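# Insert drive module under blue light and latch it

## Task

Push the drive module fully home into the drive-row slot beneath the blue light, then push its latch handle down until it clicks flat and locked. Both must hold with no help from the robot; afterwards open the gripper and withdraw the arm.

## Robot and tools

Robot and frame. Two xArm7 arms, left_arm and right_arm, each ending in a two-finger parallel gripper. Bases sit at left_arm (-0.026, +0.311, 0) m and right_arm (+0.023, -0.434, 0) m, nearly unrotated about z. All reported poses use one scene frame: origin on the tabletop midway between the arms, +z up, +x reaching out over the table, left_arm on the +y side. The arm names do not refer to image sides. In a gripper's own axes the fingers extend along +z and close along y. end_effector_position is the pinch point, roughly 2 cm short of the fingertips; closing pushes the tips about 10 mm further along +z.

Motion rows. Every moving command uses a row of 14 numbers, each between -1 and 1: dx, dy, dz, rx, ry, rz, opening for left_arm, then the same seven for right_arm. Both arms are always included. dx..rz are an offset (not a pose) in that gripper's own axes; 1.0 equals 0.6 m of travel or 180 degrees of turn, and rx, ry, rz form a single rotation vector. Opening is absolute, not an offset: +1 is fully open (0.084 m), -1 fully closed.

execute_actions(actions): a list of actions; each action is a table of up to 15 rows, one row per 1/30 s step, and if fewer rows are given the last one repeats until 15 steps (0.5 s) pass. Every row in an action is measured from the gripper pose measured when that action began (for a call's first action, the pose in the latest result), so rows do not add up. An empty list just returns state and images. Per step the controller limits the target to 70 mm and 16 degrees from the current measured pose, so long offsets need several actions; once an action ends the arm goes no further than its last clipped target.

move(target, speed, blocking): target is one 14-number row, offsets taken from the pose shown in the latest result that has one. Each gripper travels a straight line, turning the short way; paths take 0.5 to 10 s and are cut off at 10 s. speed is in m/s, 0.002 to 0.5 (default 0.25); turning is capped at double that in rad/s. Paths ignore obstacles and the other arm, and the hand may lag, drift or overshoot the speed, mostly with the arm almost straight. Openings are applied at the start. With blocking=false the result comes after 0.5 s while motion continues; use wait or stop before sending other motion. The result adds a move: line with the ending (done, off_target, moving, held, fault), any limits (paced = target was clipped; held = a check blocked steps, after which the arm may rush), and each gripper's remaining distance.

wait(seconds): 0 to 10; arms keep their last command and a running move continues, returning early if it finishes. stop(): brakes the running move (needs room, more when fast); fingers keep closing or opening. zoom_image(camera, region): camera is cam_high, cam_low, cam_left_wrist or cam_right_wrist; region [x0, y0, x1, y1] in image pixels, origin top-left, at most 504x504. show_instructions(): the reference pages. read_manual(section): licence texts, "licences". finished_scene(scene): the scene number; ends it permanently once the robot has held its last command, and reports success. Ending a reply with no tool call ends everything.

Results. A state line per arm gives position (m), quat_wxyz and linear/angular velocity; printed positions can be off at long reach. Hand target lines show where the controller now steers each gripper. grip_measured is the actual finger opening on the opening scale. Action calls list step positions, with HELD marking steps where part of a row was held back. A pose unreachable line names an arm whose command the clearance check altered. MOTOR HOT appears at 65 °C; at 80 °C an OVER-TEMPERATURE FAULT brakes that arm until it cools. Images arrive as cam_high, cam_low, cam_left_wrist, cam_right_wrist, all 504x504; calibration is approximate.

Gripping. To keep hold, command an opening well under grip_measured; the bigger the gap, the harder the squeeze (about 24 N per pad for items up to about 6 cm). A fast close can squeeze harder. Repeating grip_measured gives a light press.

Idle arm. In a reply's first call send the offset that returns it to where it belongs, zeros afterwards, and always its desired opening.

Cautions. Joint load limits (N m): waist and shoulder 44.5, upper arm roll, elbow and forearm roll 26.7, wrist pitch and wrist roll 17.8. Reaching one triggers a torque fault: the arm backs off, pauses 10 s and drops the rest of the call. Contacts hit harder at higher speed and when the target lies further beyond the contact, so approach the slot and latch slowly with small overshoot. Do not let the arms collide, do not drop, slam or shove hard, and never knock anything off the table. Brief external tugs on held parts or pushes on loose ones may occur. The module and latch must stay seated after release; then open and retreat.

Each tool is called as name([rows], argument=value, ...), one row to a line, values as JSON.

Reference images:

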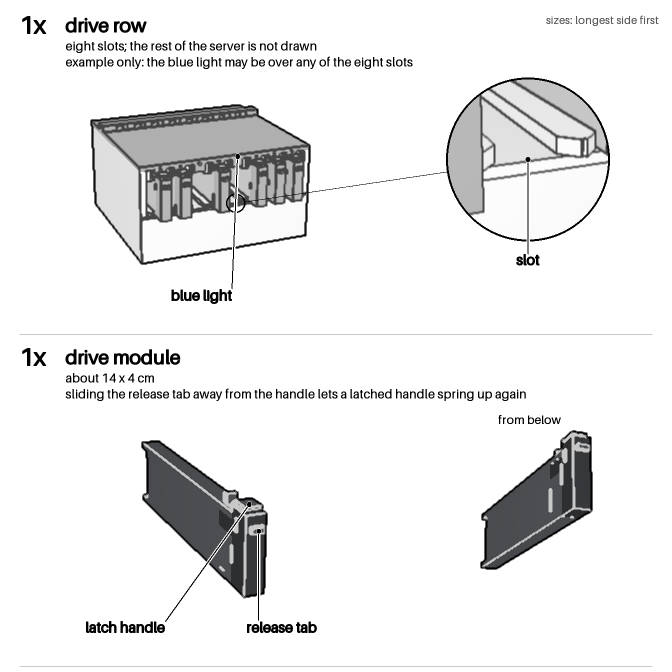

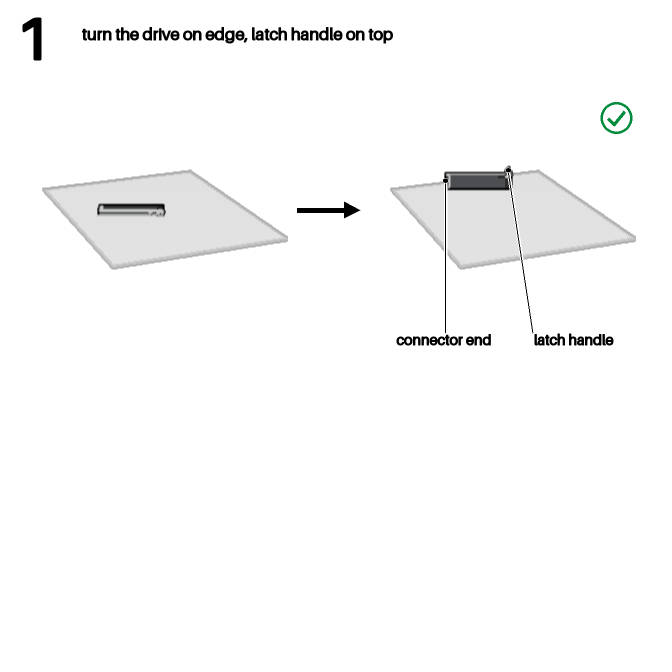

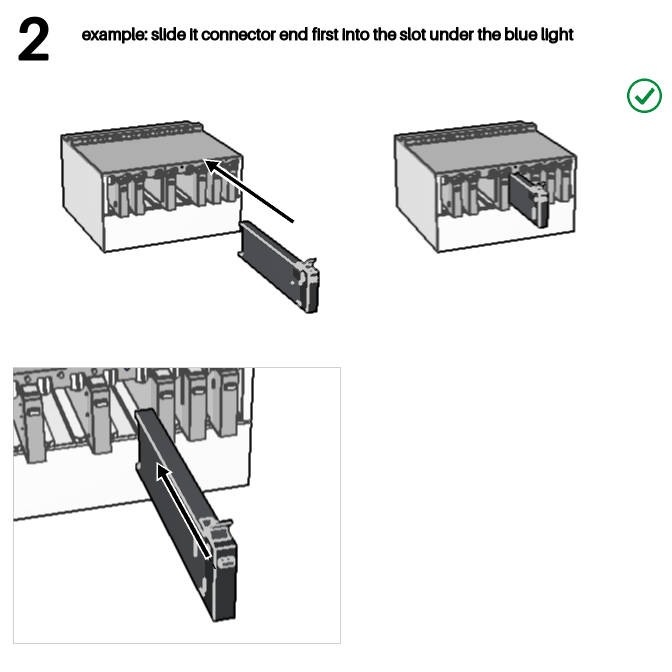

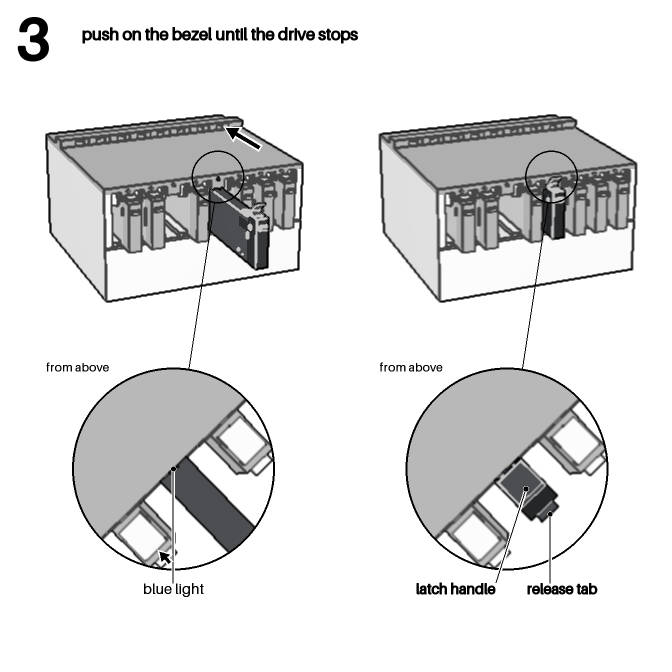

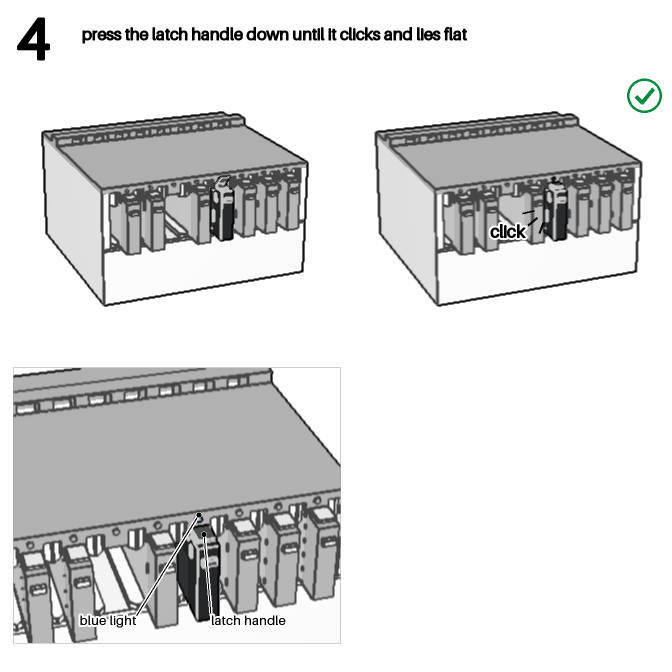

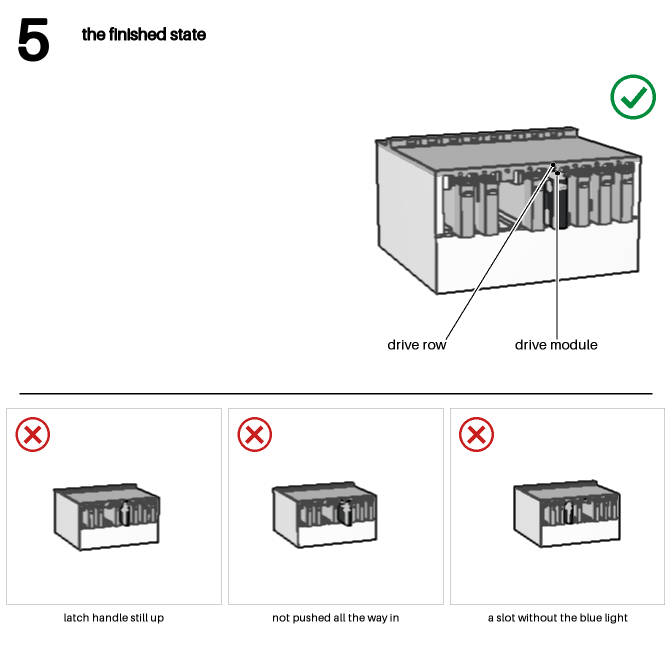

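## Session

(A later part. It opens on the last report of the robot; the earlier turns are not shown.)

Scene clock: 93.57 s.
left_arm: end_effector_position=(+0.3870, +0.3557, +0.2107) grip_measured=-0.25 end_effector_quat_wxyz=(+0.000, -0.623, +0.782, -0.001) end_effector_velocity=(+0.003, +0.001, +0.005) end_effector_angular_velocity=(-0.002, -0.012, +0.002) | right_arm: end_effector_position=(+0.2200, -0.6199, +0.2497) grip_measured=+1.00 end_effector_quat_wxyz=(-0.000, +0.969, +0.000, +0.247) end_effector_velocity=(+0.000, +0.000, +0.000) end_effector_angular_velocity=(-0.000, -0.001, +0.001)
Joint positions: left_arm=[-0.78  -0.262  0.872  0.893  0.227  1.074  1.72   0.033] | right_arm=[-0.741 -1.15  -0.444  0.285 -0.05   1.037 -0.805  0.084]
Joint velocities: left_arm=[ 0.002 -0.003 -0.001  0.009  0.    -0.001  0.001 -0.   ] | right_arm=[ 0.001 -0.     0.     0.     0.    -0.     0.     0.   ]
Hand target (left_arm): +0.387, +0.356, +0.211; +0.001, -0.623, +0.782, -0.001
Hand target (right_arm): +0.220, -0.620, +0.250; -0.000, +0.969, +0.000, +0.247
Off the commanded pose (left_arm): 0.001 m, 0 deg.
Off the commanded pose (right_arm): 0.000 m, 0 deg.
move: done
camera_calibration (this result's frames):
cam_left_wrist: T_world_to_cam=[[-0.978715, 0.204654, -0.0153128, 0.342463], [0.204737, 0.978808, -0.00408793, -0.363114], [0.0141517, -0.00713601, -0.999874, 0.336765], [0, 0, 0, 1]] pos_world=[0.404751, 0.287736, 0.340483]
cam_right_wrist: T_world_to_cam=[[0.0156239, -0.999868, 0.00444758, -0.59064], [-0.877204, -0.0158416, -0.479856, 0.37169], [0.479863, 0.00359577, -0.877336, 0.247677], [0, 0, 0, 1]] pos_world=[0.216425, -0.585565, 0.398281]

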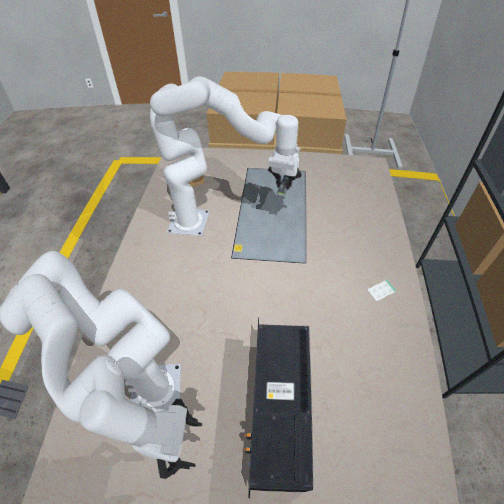

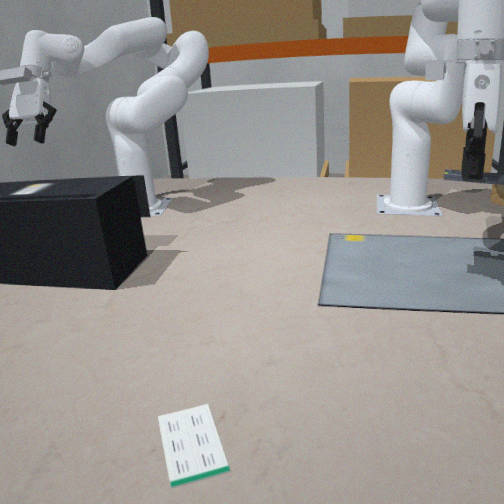

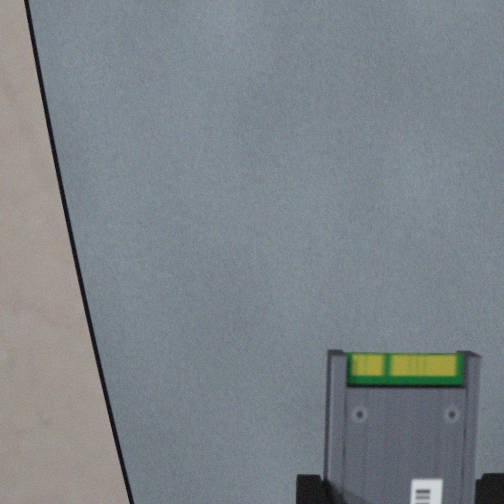

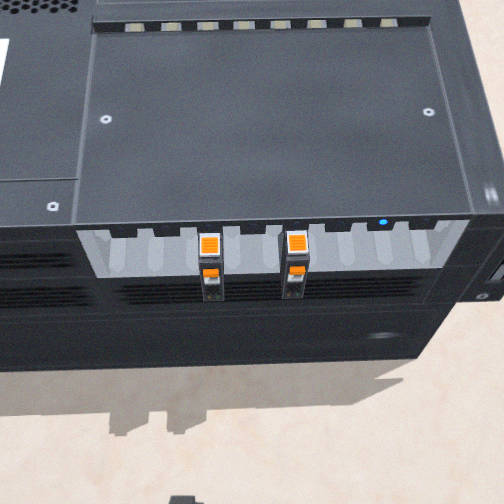

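move(target=[0.618,0.042,-0.067,0.416,0.332,0.332,-0.4,0.348,-0.783,-0.132,0,-0.159,0,1], speed=0.25)

Scene clock: 105.77 s.
left_arm: end_effector_position=(+0.2794, -0.0005, +0.2487) grip_measured=-0.25 end_effector_quat_wxyz=(-0.003, +0.001, +0.707, -0.707) end_effector_velocity=(-0.002, -0.001, +0.000) end_effector_angular_velocity=(-0.003, +0.002, -0.005) | right_arm: end_effector_position=(+0.3669, -0.1512, +0.4203) grip_measured=+1.00 end_effector_quat_wxyz=(+0.000, +1.000, -0.001, +0.001) end_effector_velocity=(-0.001, +0.003, +0.002) end_effector_angular_velocity=(-0.005, -0.006, +0.004)
Joint positions: left_arm=[-1.76  -1.62   1.678  0.341  0.21   0.114  3.045  0.033] | right_arm=[-0.684 -0.142  1.077  1.605  0.124  1.67   0.587  0.084]
Joint velocities: left_arm=[-0.003 -0.003  0.002 -0.001 -0.002  0.001  0.002 -0.   ] | right_arm=[ 0.002  0.005  0.012  0.01  -0.012  0.004  0.01   0.   ]
Hand target (left_arm): +0.279, -0.001, +0.249; -0.003, +0.001, +0.707, -0.707
Hand target (right_arm): +0.367, -0.151, +0.420; +0.000, +1.000, -0.001, +0.001
Off the commanded pose (left_arm): 0.002 m, 0 deg.
Off the commanded pose (right_arm): 0.002 m, 0 deg.
move: done
camera_calibration (this result's frames):
cam_left_wrist: T_world_to_cam=[[-0.0215067, -0.0143218, -0.999666, 0.287937], [0.99974, -0.00788917, -0.0213953, -0.210596], [-0.00758012, -0.999866, 0.0144877, 0.127031], [0, 0, 0, 1]] pos_world=[0.217697, 0.129476, 0.281495]
cam_right_wrist: T_world_to_cam=[[0.014021, -0.999899, -0.00249316, -0.12151], [-0.999896, -0.0140125, -0.0033926, 0.434823], [0.00335732, 0.00254047, -0.999991, 0.551387], [0, 0, 0, 1]] pos_world=[0.43463, -0.116806, 0.552555]

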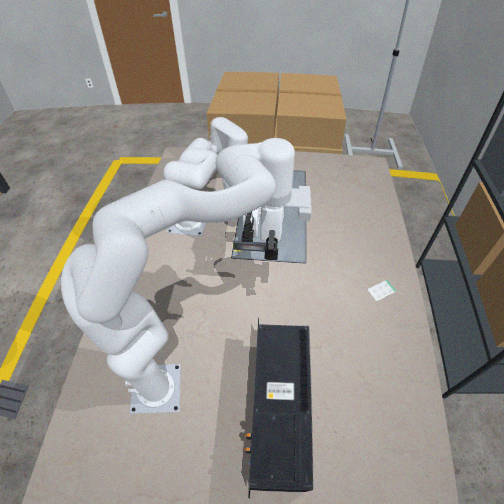

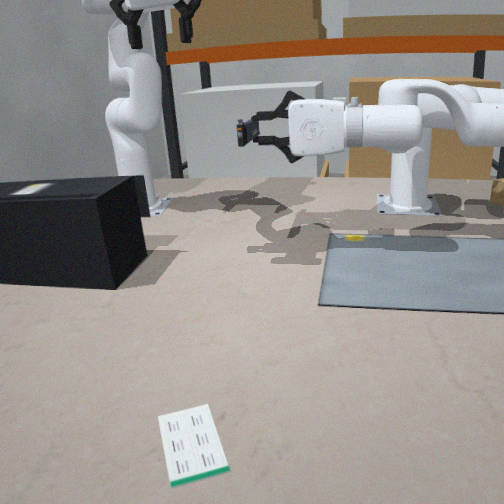

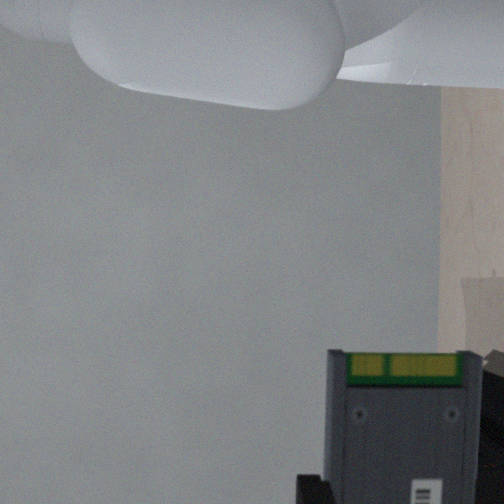

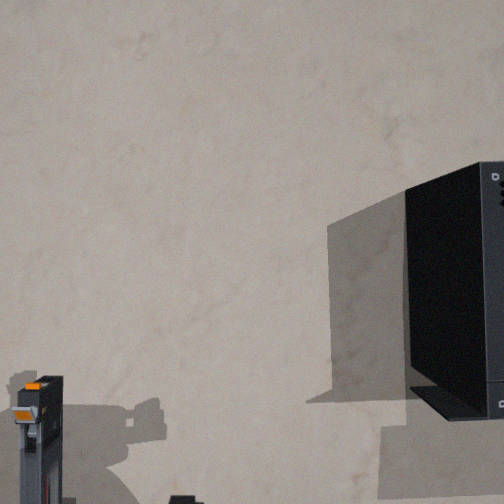

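move(target=[0,0,0,0,0,0,-0.4,0,-0.213,0.1,0,0,-0.999,1], speed=0.4)

Scene clock: 114.73 s.
left_arm: end_effector_position=(+0.2794, -0.0005, +0.2487) grip_measured=-0.25 end_effector_quat_wxyz=(-0.003, +0.001, +0.707, -0.707) end_effector_velocity=(+0.000, +0.000, +0.000) end_effector_angular_velocity=(-0.000, -0.001, +0.000) | right_arm: end_effector_position=(+0.3675, -0.0225, +0.3589) grip_measured=+1.00 end_effector_quat_wxyz=(+0.002, +0.003, +1.000, -0.001) end_effector_velocity=(-0.000, -0.000, -0.000) end_effector_angular_velocity=(-0.000, +0.000, +0.002)
Joint positions: left_arm=[-1.76  -1.62   1.678  0.341  0.21   0.114  3.045  0.033] | right_arm=[-0.255  0.55   1.38   1.798 -0.545  1.667 -1.917  0.084]
Joint velocities: left_arm=[ 0.    -0.     0.    -0.    -0.     0.     0.002  0.   ] | right_arm=[ 0.     0.001  0.     0.    -0.     0.001 -0.002 -0.   ]
Hand target (left_arm): +0.279, -0.001, +0.249; -0.003, +0.001, +0.707, -0.707
Hand target (right_arm): +0.368, -0.022, +0.359; +0.001, +0.003, +1.000, -0.001
Off the commanded pose (left_arm): 0.000 m, 0 deg.
Off the commanded pose (right_arm): 0.002 m, 0 deg.
move: done
camera_calibration (this result's frames):
cam_left_wrist: T_world_to_cam=[[-0.0215068, -0.0143218, -0.999666, 0.287937], [0.99974, -0.00788983, -0.0213954, -0.210596], [-0.00758078, -0.999866, 0.0144878, 0.127031], [0, 0, 0, 1]] pos_world=[0.217697, 0.129476, 0.281495]
cam_right_wrist: T_world_to_cam=[[-0.0103379, 0.999936, -0.00468751, 0.0617489], [0.999943, 0.0103502, 0.00259441, -0.299492], [0.00264276, -0.00466042, -0.999986, 0.489767], [0, 0, 0, 1]] pos_world=[0.298819, -0.0563626, 0.490827]

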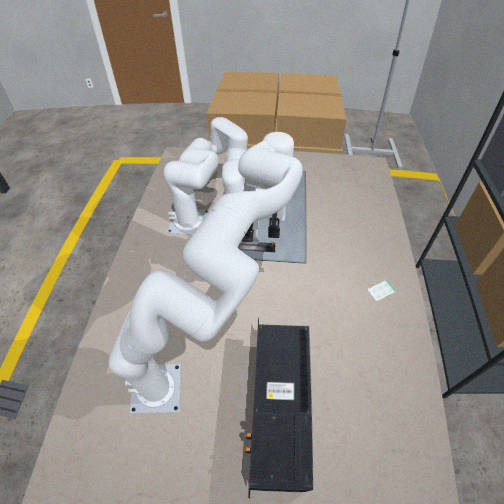

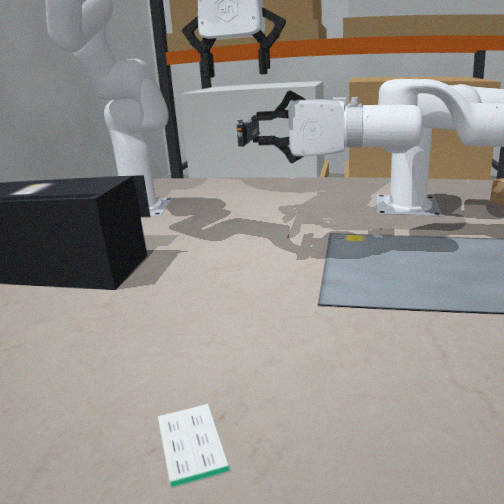

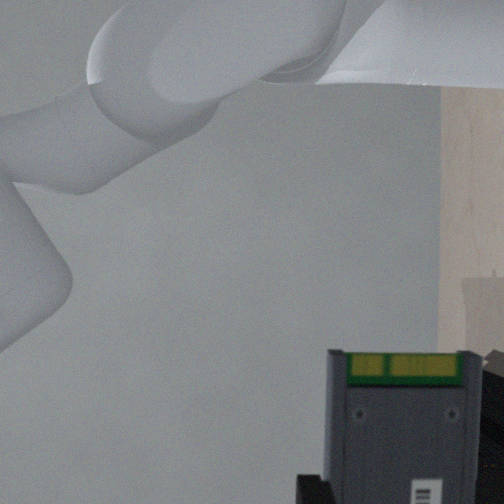

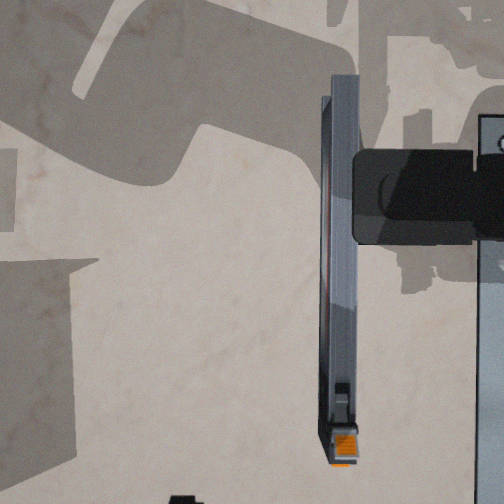

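move(target=[0,0,0,0,0,0,-0.4,0.024,0,0.165,0,0,0,0.2], speed=0.08)

Scene clock: 121.40 s.
left_arm: end_effector_position=(+0.2794, -0.0005, +0.2487) grip_measured=-0.25 end_effector_quat_wxyz=(-0.003, +0.001, +0.707, -0.707) end_effector_velocity=(+0.000, +0.000, -0.000) end_effector_angular_velocity=(+0.001, -0.002, +0.000) | right_arm: end_effector_position=(+0.3531, -0.0223, +0.2605) grip_measured=+0.19 end_effector_quat_wxyz=(+0.002, +0.002, +1.000, -0.000) end_effector_velocity=(-0.002, +0.001, -0.000) end_effector_angular_velocity=(-0.000, +0.000, +0.003)
Joint positions: left_arm=[-1.76  -1.62   1.678  0.341  0.21   0.114  3.045  0.033] | right_arm=[-0.401  0.564  1.417  1.45  -0.571  1.386 -1.848  0.052]
Joint velocities: left_arm=[ 0.     0.001 -0.     0.    -0.001  0.     0.002 -0.   ] | right_arm=[ 0.001  0.     0.002 -0.003 -0.    -0.001  0.001 -0.   ]
Hand target (left_arm): +0.279, -0.001, +0.249; -0.003, +0.001, +0.707, -0.707
Hand target (right_arm): +0.353, -0.022, +0.260; +0.001, +0.002, +1.000, -0.001
Off the commanded pose (left_arm): 0.000 m, 0 deg.
Off the commanded pose (right_arm): 0.001 m, 0 deg.
move: done
camera_calibration (this result's frames):
cam_left_wrist: T_world_to_cam=[[-0.0215069, -0.0143218, -0.999666, 0.287937], [0.99974, -0.00788996, -0.0213955, -0.210596], [-0.0075809, -0.999866, 0.0144878, 0.127031], [0, 0, 0, 1]] pos_world=[0.217697, 0.129476, 0.281495]
cam_right_wrist: T_world_to_cam=[[-0.0112004, 0.999931, -0.00340416, 0.0608433], [0.999933, 0.0112104, 0.00293707, -0.284938], [0.00297503, -0.00337104, -0.99999, 0.391241], [0, 0, 0, 1]] pos_world=[0.284436, -0.0563259, 0.392281]

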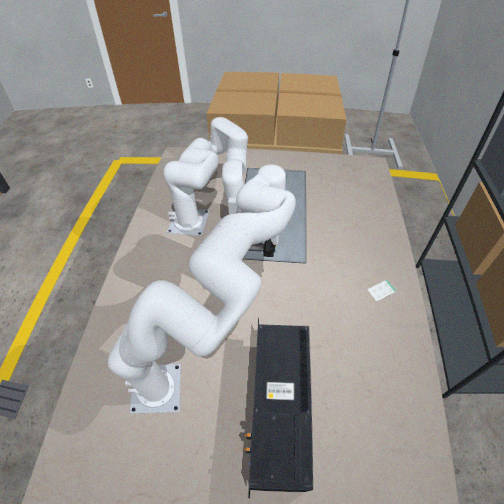

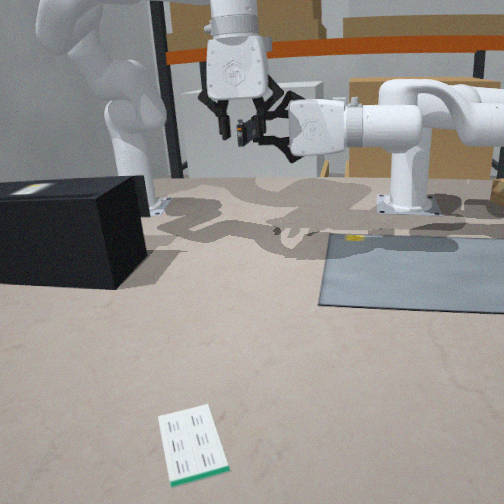

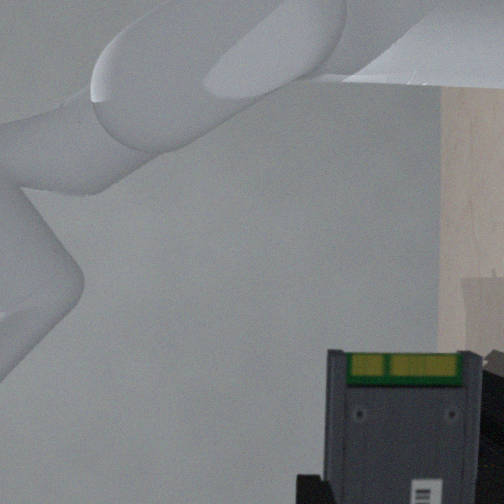

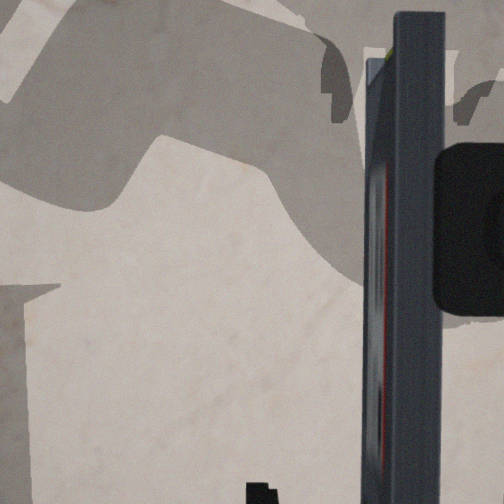

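move(target=[0,0,0,0,0,0,-0.4,0,0,0,0,0,0,-0.9])

zoom_image(camera="cam_low", region=[180, 40, 340, 180])

Scene clock: 125.23 s.
left_arm: end_effector_position=(+0.2794, -0.0005, +0.2488) grip_measured=-0.25 end_effector_quat_wxyz=(-0.003, +0.001, +0.707, -0.707) end_effector_velocity=(+0.000, -0.000, -0.001) end_effector_angular_velocity=(+0.001, -0.000, +0.000) | right_arm: end_effector_position=(+0.3531, -0.0223, +0.2604) grip_measured=-0.79 end_effector_quat_wxyz=(+0.002, +0.002, +1.000, -0.000) end_effector_velocity=(-0.001, +0.001, -0.000) end_effector_angular_velocity=(+0.000, +0.002, +0.002)
Joint positions: left_arm=[-1.76  -1.62   1.678  0.341  0.21   0.114  3.045  0.033] | right_arm=[-0.401  0.564  1.417  1.45  -0.571  1.386 -1.848  0.009]
Joint velocities: left_arm=[-0.     0.001  0.001  0.    -0.001 -0.     0.002 -0.   ] | right_arm=[ 0.002  0.    -0.     0.     0.001  0.    -0.     0.   ]
Hand target (left_arm): +0.279, -0.001, +0.249; -0.003, +0.001, +0.707, -0.707
Hand target (right_arm): +0.353, -0.022, +0.260; +0.002, +0.002, +1.000, -0.000
Off the commanded pose (left_arm): 0.000 m, 0 deg.
Off the commanded pose (right_arm): 0.000 m, 0 deg.
move: done
camera_calibration (this result's frames):
cam_left_wrist: T_world_to_cam=[[-0.0213327, -0.0144148, -0.999669, 0.287961], [0.999744, -0.00785189, -0.0212211, -0.21065], [-0.00754338, -0.999865, 0.0145786, 0.127002], [0, 0, 0, 1]] pos_world=[0.217697, 0.129482, 0.281544]
cam_right_wrist: T_world_to_cam=[[-0.0112109, 0.999931, -0.00361848, 0.0609602], [0.999933, 0.0112211, 0.00282601, -0.284895], [0.00286642, -0.00358655, -0.999989, 0.391181], [0, 0, 0, 1]] pos_world=[0.284438, -0.0563561, 0.392202]

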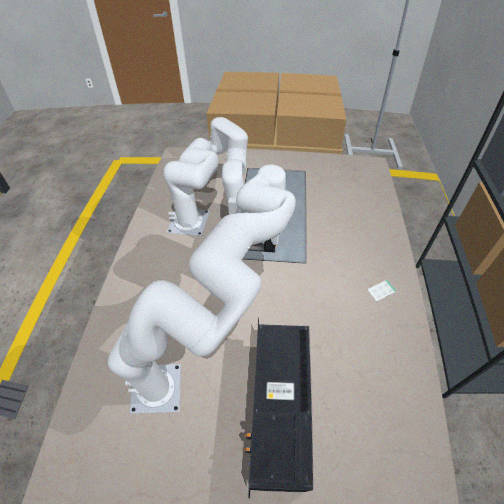

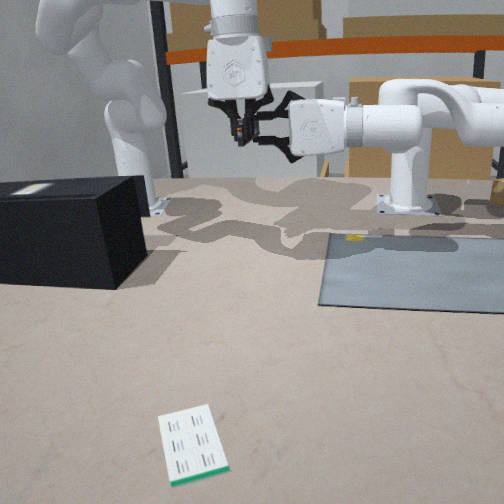

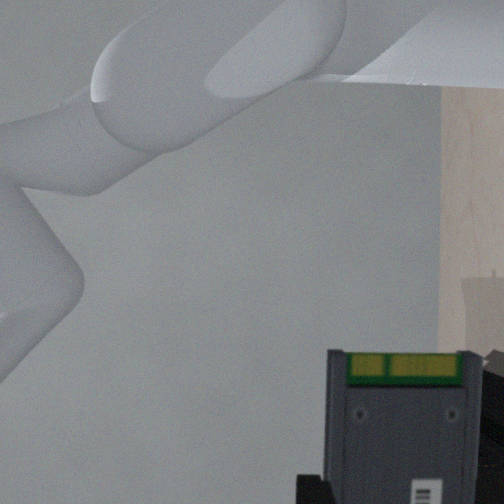

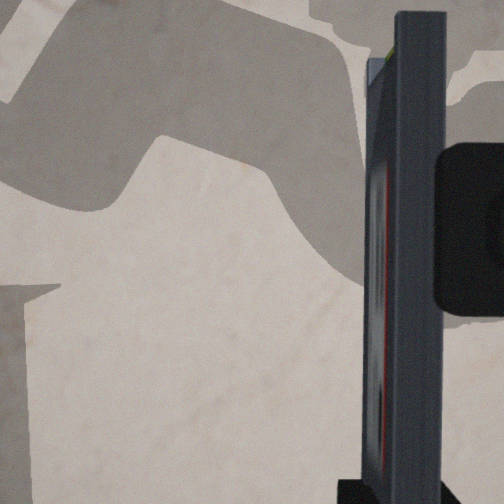

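Region (180, 40, 340, 180) of cam_low's 504x504 image, scaled by 3.150, with more detail than that image has; it fills the top 441 rows of this view, and the rest is white.

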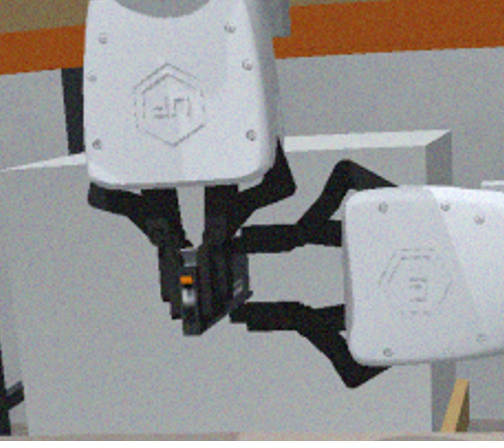

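move(target=[0,0,0,0,0,0,0.6,0,0,0,0,0,0,-1])

move(target=[0,0,-0.3,0,0,0,1,0,0,0,0,0,0,-1])

Scene clock: 129.33 s.
left_arm: end_effector_position=(+0.2794, -0.0005, +0.2488) grip_measured=+0.59 end_effector_quat_wxyz=(-0.003, +0.001, +0.707, -0.707) end_effector_velocity=(-0.000, -0.000, +0.000) end_effector_angular_velocity=(-0.001, +0.000, +0.000) | right_arm: end_effector_position=(+0.3531, -0.0223, +0.2604) grip_measured=-0.79 end_effector_quat_wxyz=(+0.002, +0.002, +1.000, -0.000) end_effector_velocity=(+0.000, -0.000, -0.000) end_effector_angular_velocity=(-0.000, +0.000, -0.000)
Joint positions: left_arm=[-1.76  -1.62   1.678  0.341  0.21   0.114  3.045  0.069] | right_arm=[-0.401  0.564  1.417  1.45  -0.571  1.386 -1.848  0.009]
Joint velocities: left_arm=[-0.    -0.001 -0.001 -0.    -0.001 -0.     0.    -0.   ] | right_arm=[-0.     0.001 -0.    -0.    -0.    -0.     0.    -0.   ]
Hand target (left_arm): +0.279, -0.001, +0.249; -0.003, +0.001, +0.707, -0.707
Hand target (right_arm): +0.353, -0.022, +0.260; +0.002, +0.002, +1.000, -0.000
Off the commanded pose (left_arm): 0.000 m, 0 deg.
Off the commanded pose (right_arm): 0.000 m, 0 deg.
move: done
camera_calibration (this result's frames):
cam_left_wrist: T_world_to_cam=[[-0.0213434, -0.0144053, -0.999668, 0.287959], [0.999744, -0.00786033, -0.0212318, -0.210644], [-0.00755188, -0.999865, 0.0145694, 0.127005], [0, 0, 0, 1]] pos_world=[0.217695, 0.12948, 0.28154]
cam_right_wrist: T_world_to_cam=[[-0.0112097, 0.999931, -0.00360208, 0.0609509], [0.999933, 0.01122, 0.00283676, -0.284899], [0.00287698, -0.00357004, -0.999989, 0.391185], [0, 0, 0, 1]] pos_world=[0.284437, -0.0563536, 0.392209]

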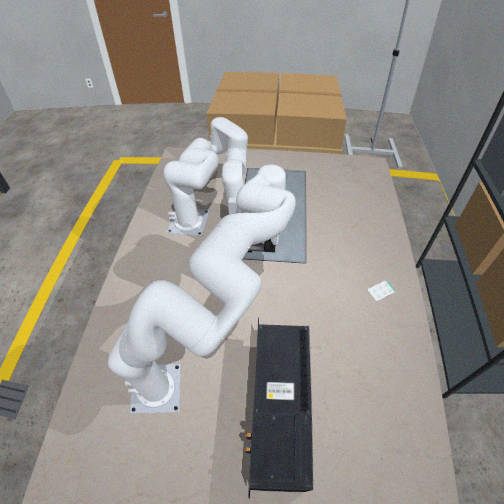

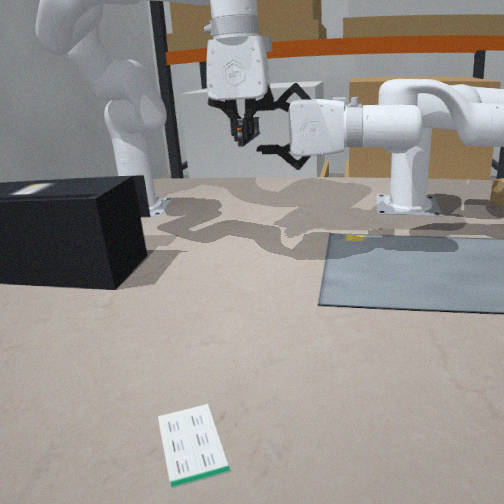

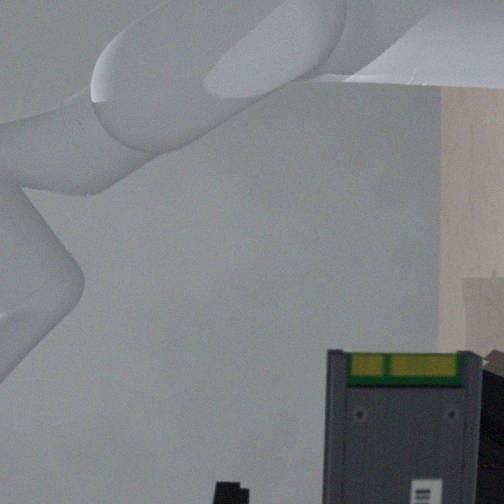

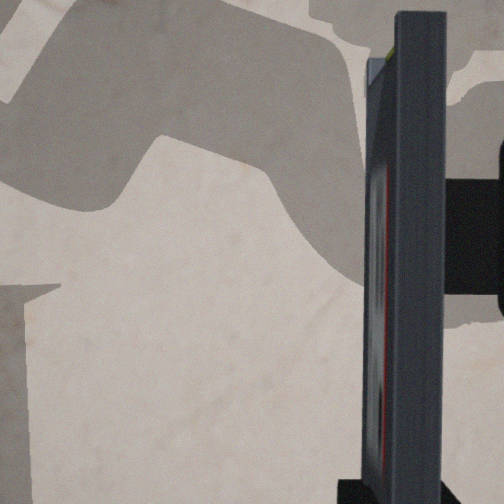

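Scene clock: 130.53 s.
left_arm: end_effector_position=(+0.2791, +0.1791, +0.2496) grip_measured=+1.00 end_effector_quat_wxyz=(-0.003, +0.002, +0.706, -0.708) end_effector_velocity=(+0.005, +0.005, -0.000) end_effector_angular_velocity=(+0.001, +0.000, +0.016) | right_arm: end_effector_position=(+0.3531, -0.0223, +0.2604) grip_measured=-0.79 end_effector_quat_wxyz=(+0.002, +0.002, +1.000, -0.000) end_effector_velocity=(-0.000, -0.000, +0.000) end_effector_angular_velocity=(+0.000, -0.001, +0.001)
Joint positions: left_arm=[-1.085 -1.646  1.65   0.414  0.132  0.866  3.094  0.084] | right_arm=[-0.401  0.564  1.417  1.45  -0.571  1.386 -1.848  0.009]
Joint velocities: left_arm=[ 0.007 -0.    -0.001  0.009  0.001 -0.    -0.001  0.   ] | right_arm=[-0.001  0.     0.002 -0.    -0.001  0.    -0.001  0.   ]
Hand target (left_arm): +0.280, +0.180, +0.250; -0.002, +0.001, +0.706, -0.708
Hand target (right_arm): +0.353, -0.022, +0.260; +0.002, +0.002, +1.000, -0.000
Off the commanded pose (left_arm): 0.001 m, 0 deg.
Off the commanded pose (right_arm): 0.000 m, 0 deg.
move: done
camera_calibration (this result's frames):
cam_left_wrist: T_world_to_cam=[[-0.0193443, -0.0162093, -0.999681, 0.29115], [0.999764, -0.010213, -0.0191803, -0.20903], [-0.00989887, -0.999816, 0.016403, 0.306776], [0, 0, 0, 1]] pos_world=[0.217649, 0.309304, 0.282016]
cam_right_wrist: T_world_to_cam=[[-0.0112097, 0.999931, -0.00360201, 0.0609509], [0.999933, 0.0112199, 0.00283689, -0.284899], [0.00287711, -0.00356996, -0.999989, 0.391185], [0, 0, 0, 1]] pos_world=[0.284437, -0.0563536, 0.392209]

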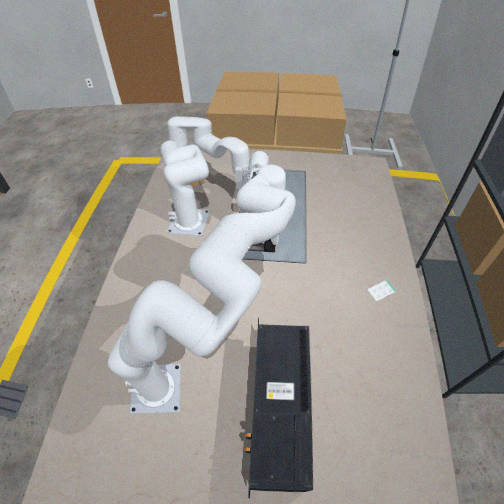

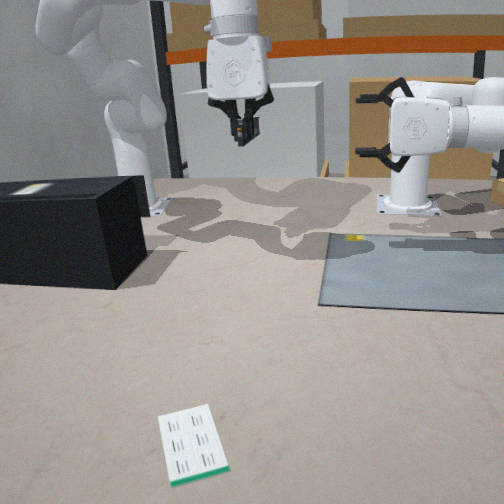

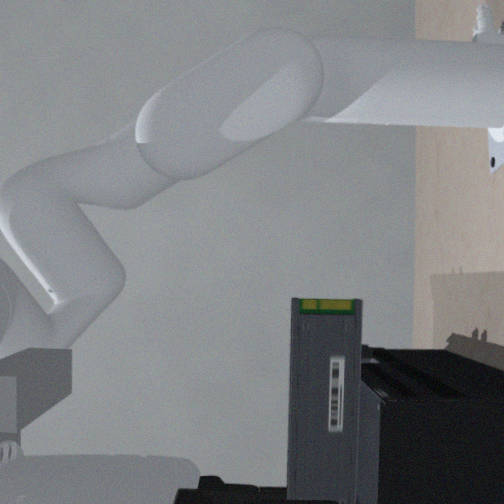

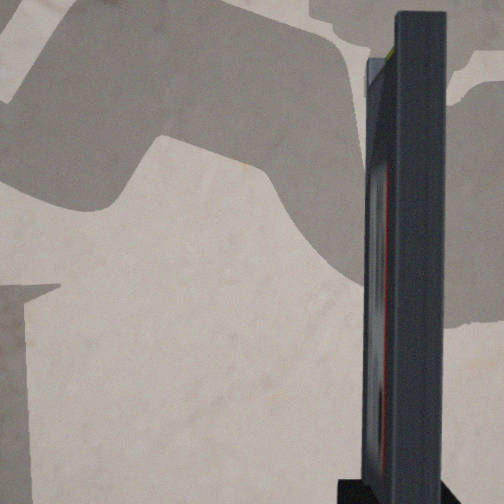

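move(target=[0,0,0,0,0,0,1,0.172,-0.547,-0.133,0,0,0.983,-1], speed=0.3)

Scene clock: 140.90 s.
left_arm: end_effector_position=(+0.2791, +0.1791, +0.2496) grip_measured=+1.00 end_effector_quat_wxyz=(-0.003, +0.002, +0.706, -0.708) end_effector_velocity=(-0.000, +0.000, -0.000) end_effector_angular_velocity=(+0.003, -0.000, -0.000) | right_arm: end_effector_position=(+0.2476, -0.3503, +0.3412) grip_measured=-0.79 end_effector_quat_wxyz=(-0.001, +1.000, +0.025, +0.002) end_effector_velocity=(+0.000, -0.000, +0.000) end_effector_angular_velocity=(-0.002, -0.002, -0.001)
Joint positions: left_arm=[-1.085 -1.646  1.65   0.414  0.132  0.866  3.094  0.084] | right_arm=[-2.179  0.956  2.713  0.801 -0.351  1.697  0.79   0.009]
Joint velocities: left_arm=[-0.     0.001 -0.001  0.     0.002  0.    -0.002  0.   ] | right_arm=[-0.    -0.     0.002  0.    -0.001  0.     0.002  0.   ]
Hand target (left_arm): +0.279, +0.179, +0.250; -0.003, +0.002, +0.706, -0.708
Hand target (right_arm): +0.248, -0.350, +0.341; -0.001, +1.000, +0.024, +0.003
Off the commanded pose (left_arm): 0.000 m, 0 deg.
Off the commanded pose (right_arm): 0.001 m, 0 deg.
move: done
camera_calibration (this result's frames):
cam_left_wrist: T_world_to_cam=[[-0.019344, -0.0162091, -0.999681, 0.29115], [0.999764, -0.010211, -0.01918, -0.209031], [-0.0098969, -0.999816, 0.0164028, 0.306776], [0, 0, 0, 1]] pos_world=[0.21765, 0.309304, 0.282016]
cam_right_wrist: T_world_to_cam=[[0.0654081, -0.997845, -0.00518039, -0.330258], [-0.997846, -0.0653798, -0.00545178, 0.29473], [0.00510134, 0.00552582, -0.999972, 0.473791], [0, 0, 0, 1]] pos_world=[0.31328, -0.312895, 0.473674]

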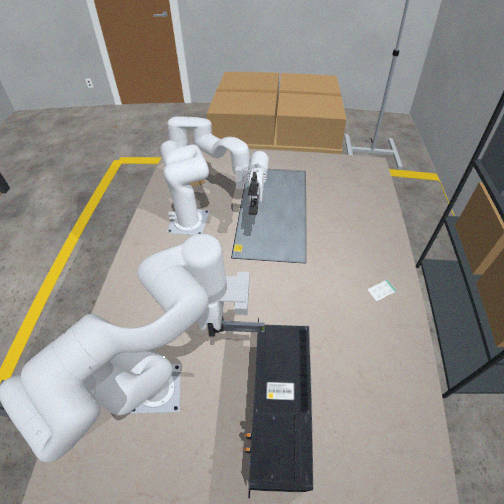

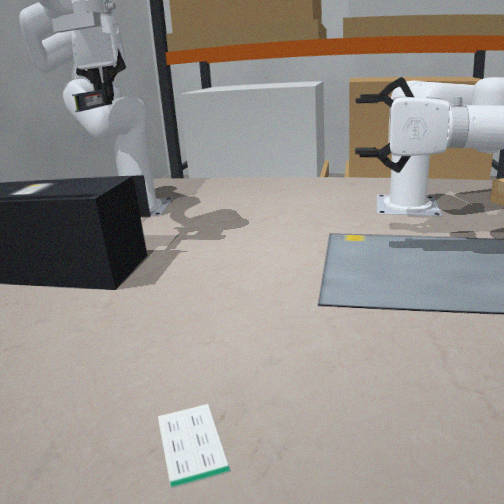

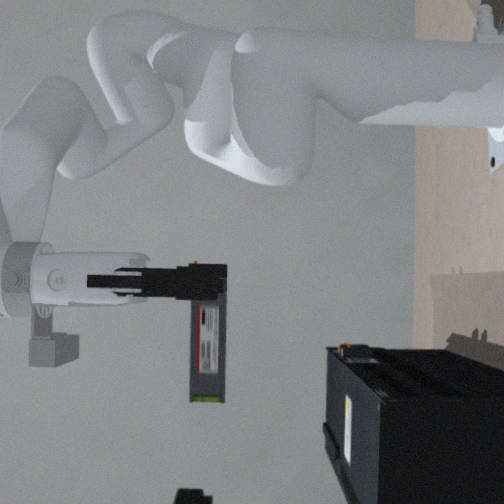

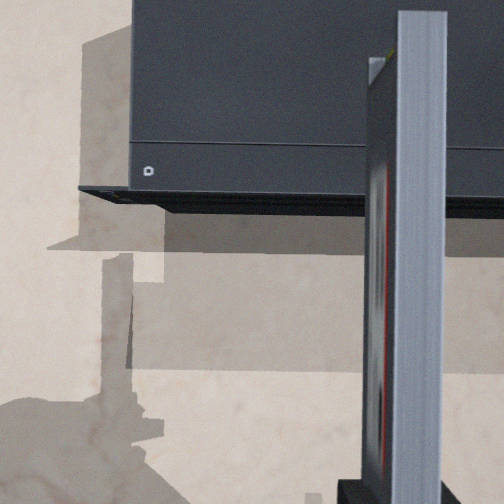

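move(target=[0,0,0,0,0,0,1,-0.087,0.468,0.1,0,0,0.005,-1], speed=0.2)

Scene clock: 147.97 s.
left_arm: end_effector_position=(+0.2791, +0.1791, +0.2496) grip_measured=+1.00 end_effector_quat_wxyz=(-0.003, +0.002, +0.706, -0.708) end_effector_velocity=(-0.000, -0.000, -0.000) end_effector_angular_velocity=(+0.002, +0.000, -0.000) | right_arm: end_effector_position=(+0.2094, -0.6328, +0.2800) grip_measured=-0.79 end_effector_quat_wxyz=(-0.001, +1.000, +0.018, +0.002) end_effector_velocity=(+0.000, -0.001, +0.000) end_effector_angular_velocity=(+0.002, -0.001, -0.001)
Joint positions: left_arm=[-1.085 -1.646  1.65   0.414  0.132  0.866  3.094  0.084] | right_arm=[-2.498  1.511  2.412  0.772 -0.858  2.063  0.235  0.009]
Joint velocities: left_arm=[-0.     0.001 -0.001 -0.     0.001 -0.    -0.002  0.   ] | right_arm=[-0.001  0.    -0.002  0.003 -0.002 -0.    -0.003 -0.   ]
Hand target (left_arm): +0.279, +0.179, +0.250; -0.003, +0.002, +0.706, -0.708
Hand target (right_arm): +0.209, -0.633, +0.280; -0.001, +1.000, +0.017, +0.002
Off the commanded pose (left_arm): 0.000 m, 0 deg.
Off the commanded pose (right_arm): 0.001 m, 0 deg.
move: done
camera_calibration (this result's frames):
cam_left_wrist: T_world_to_cam=[[-0.0193444, -0.0162092, -0.999681, 0.29115], [0.999764, -0.0102111, -0.0191804, -0.209031], [-0.00989693, -0.999816, 0.0164029, 0.306776], [0, 0, 0, 1]] pos_world=[0.21765, 0.309304, 0.282016]
cam_right_wrist: T_world_to_cam=[[0.0512258, -0.998678, -0.00414488, -0.607807], [-0.998678, -0.0512076, -0.00439075, 0.246604], [0.0041727, 0.00436432, -0.999982, 0.41375], [0, 0, 0, 1]] pos_world=[0.275687, -0.596182, 0.412306]

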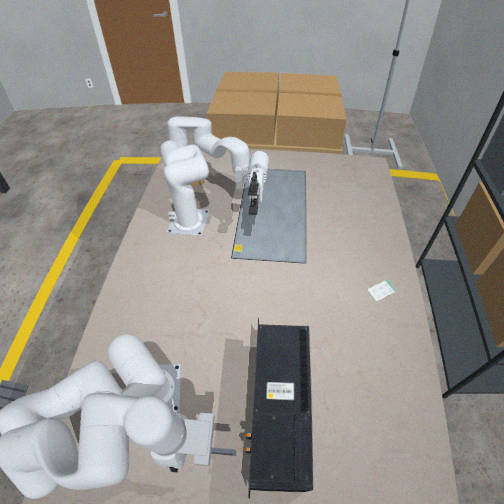

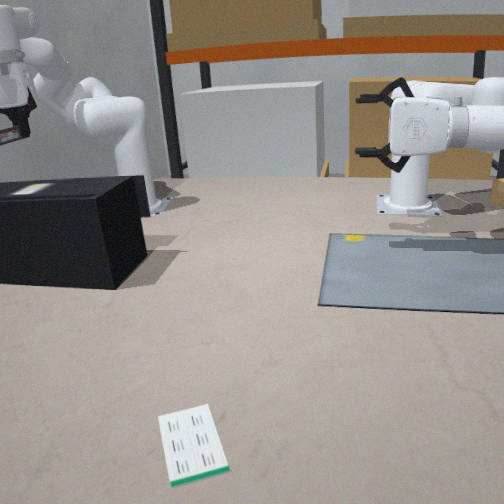

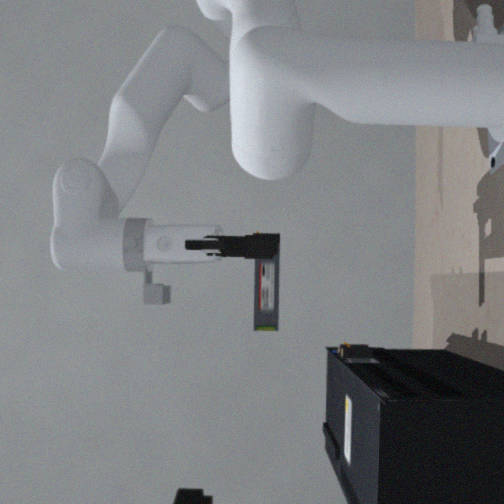

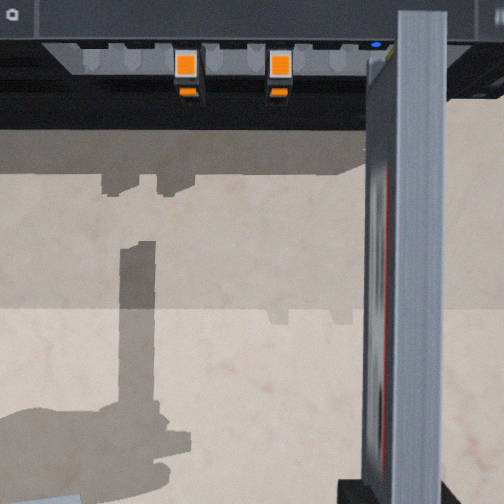

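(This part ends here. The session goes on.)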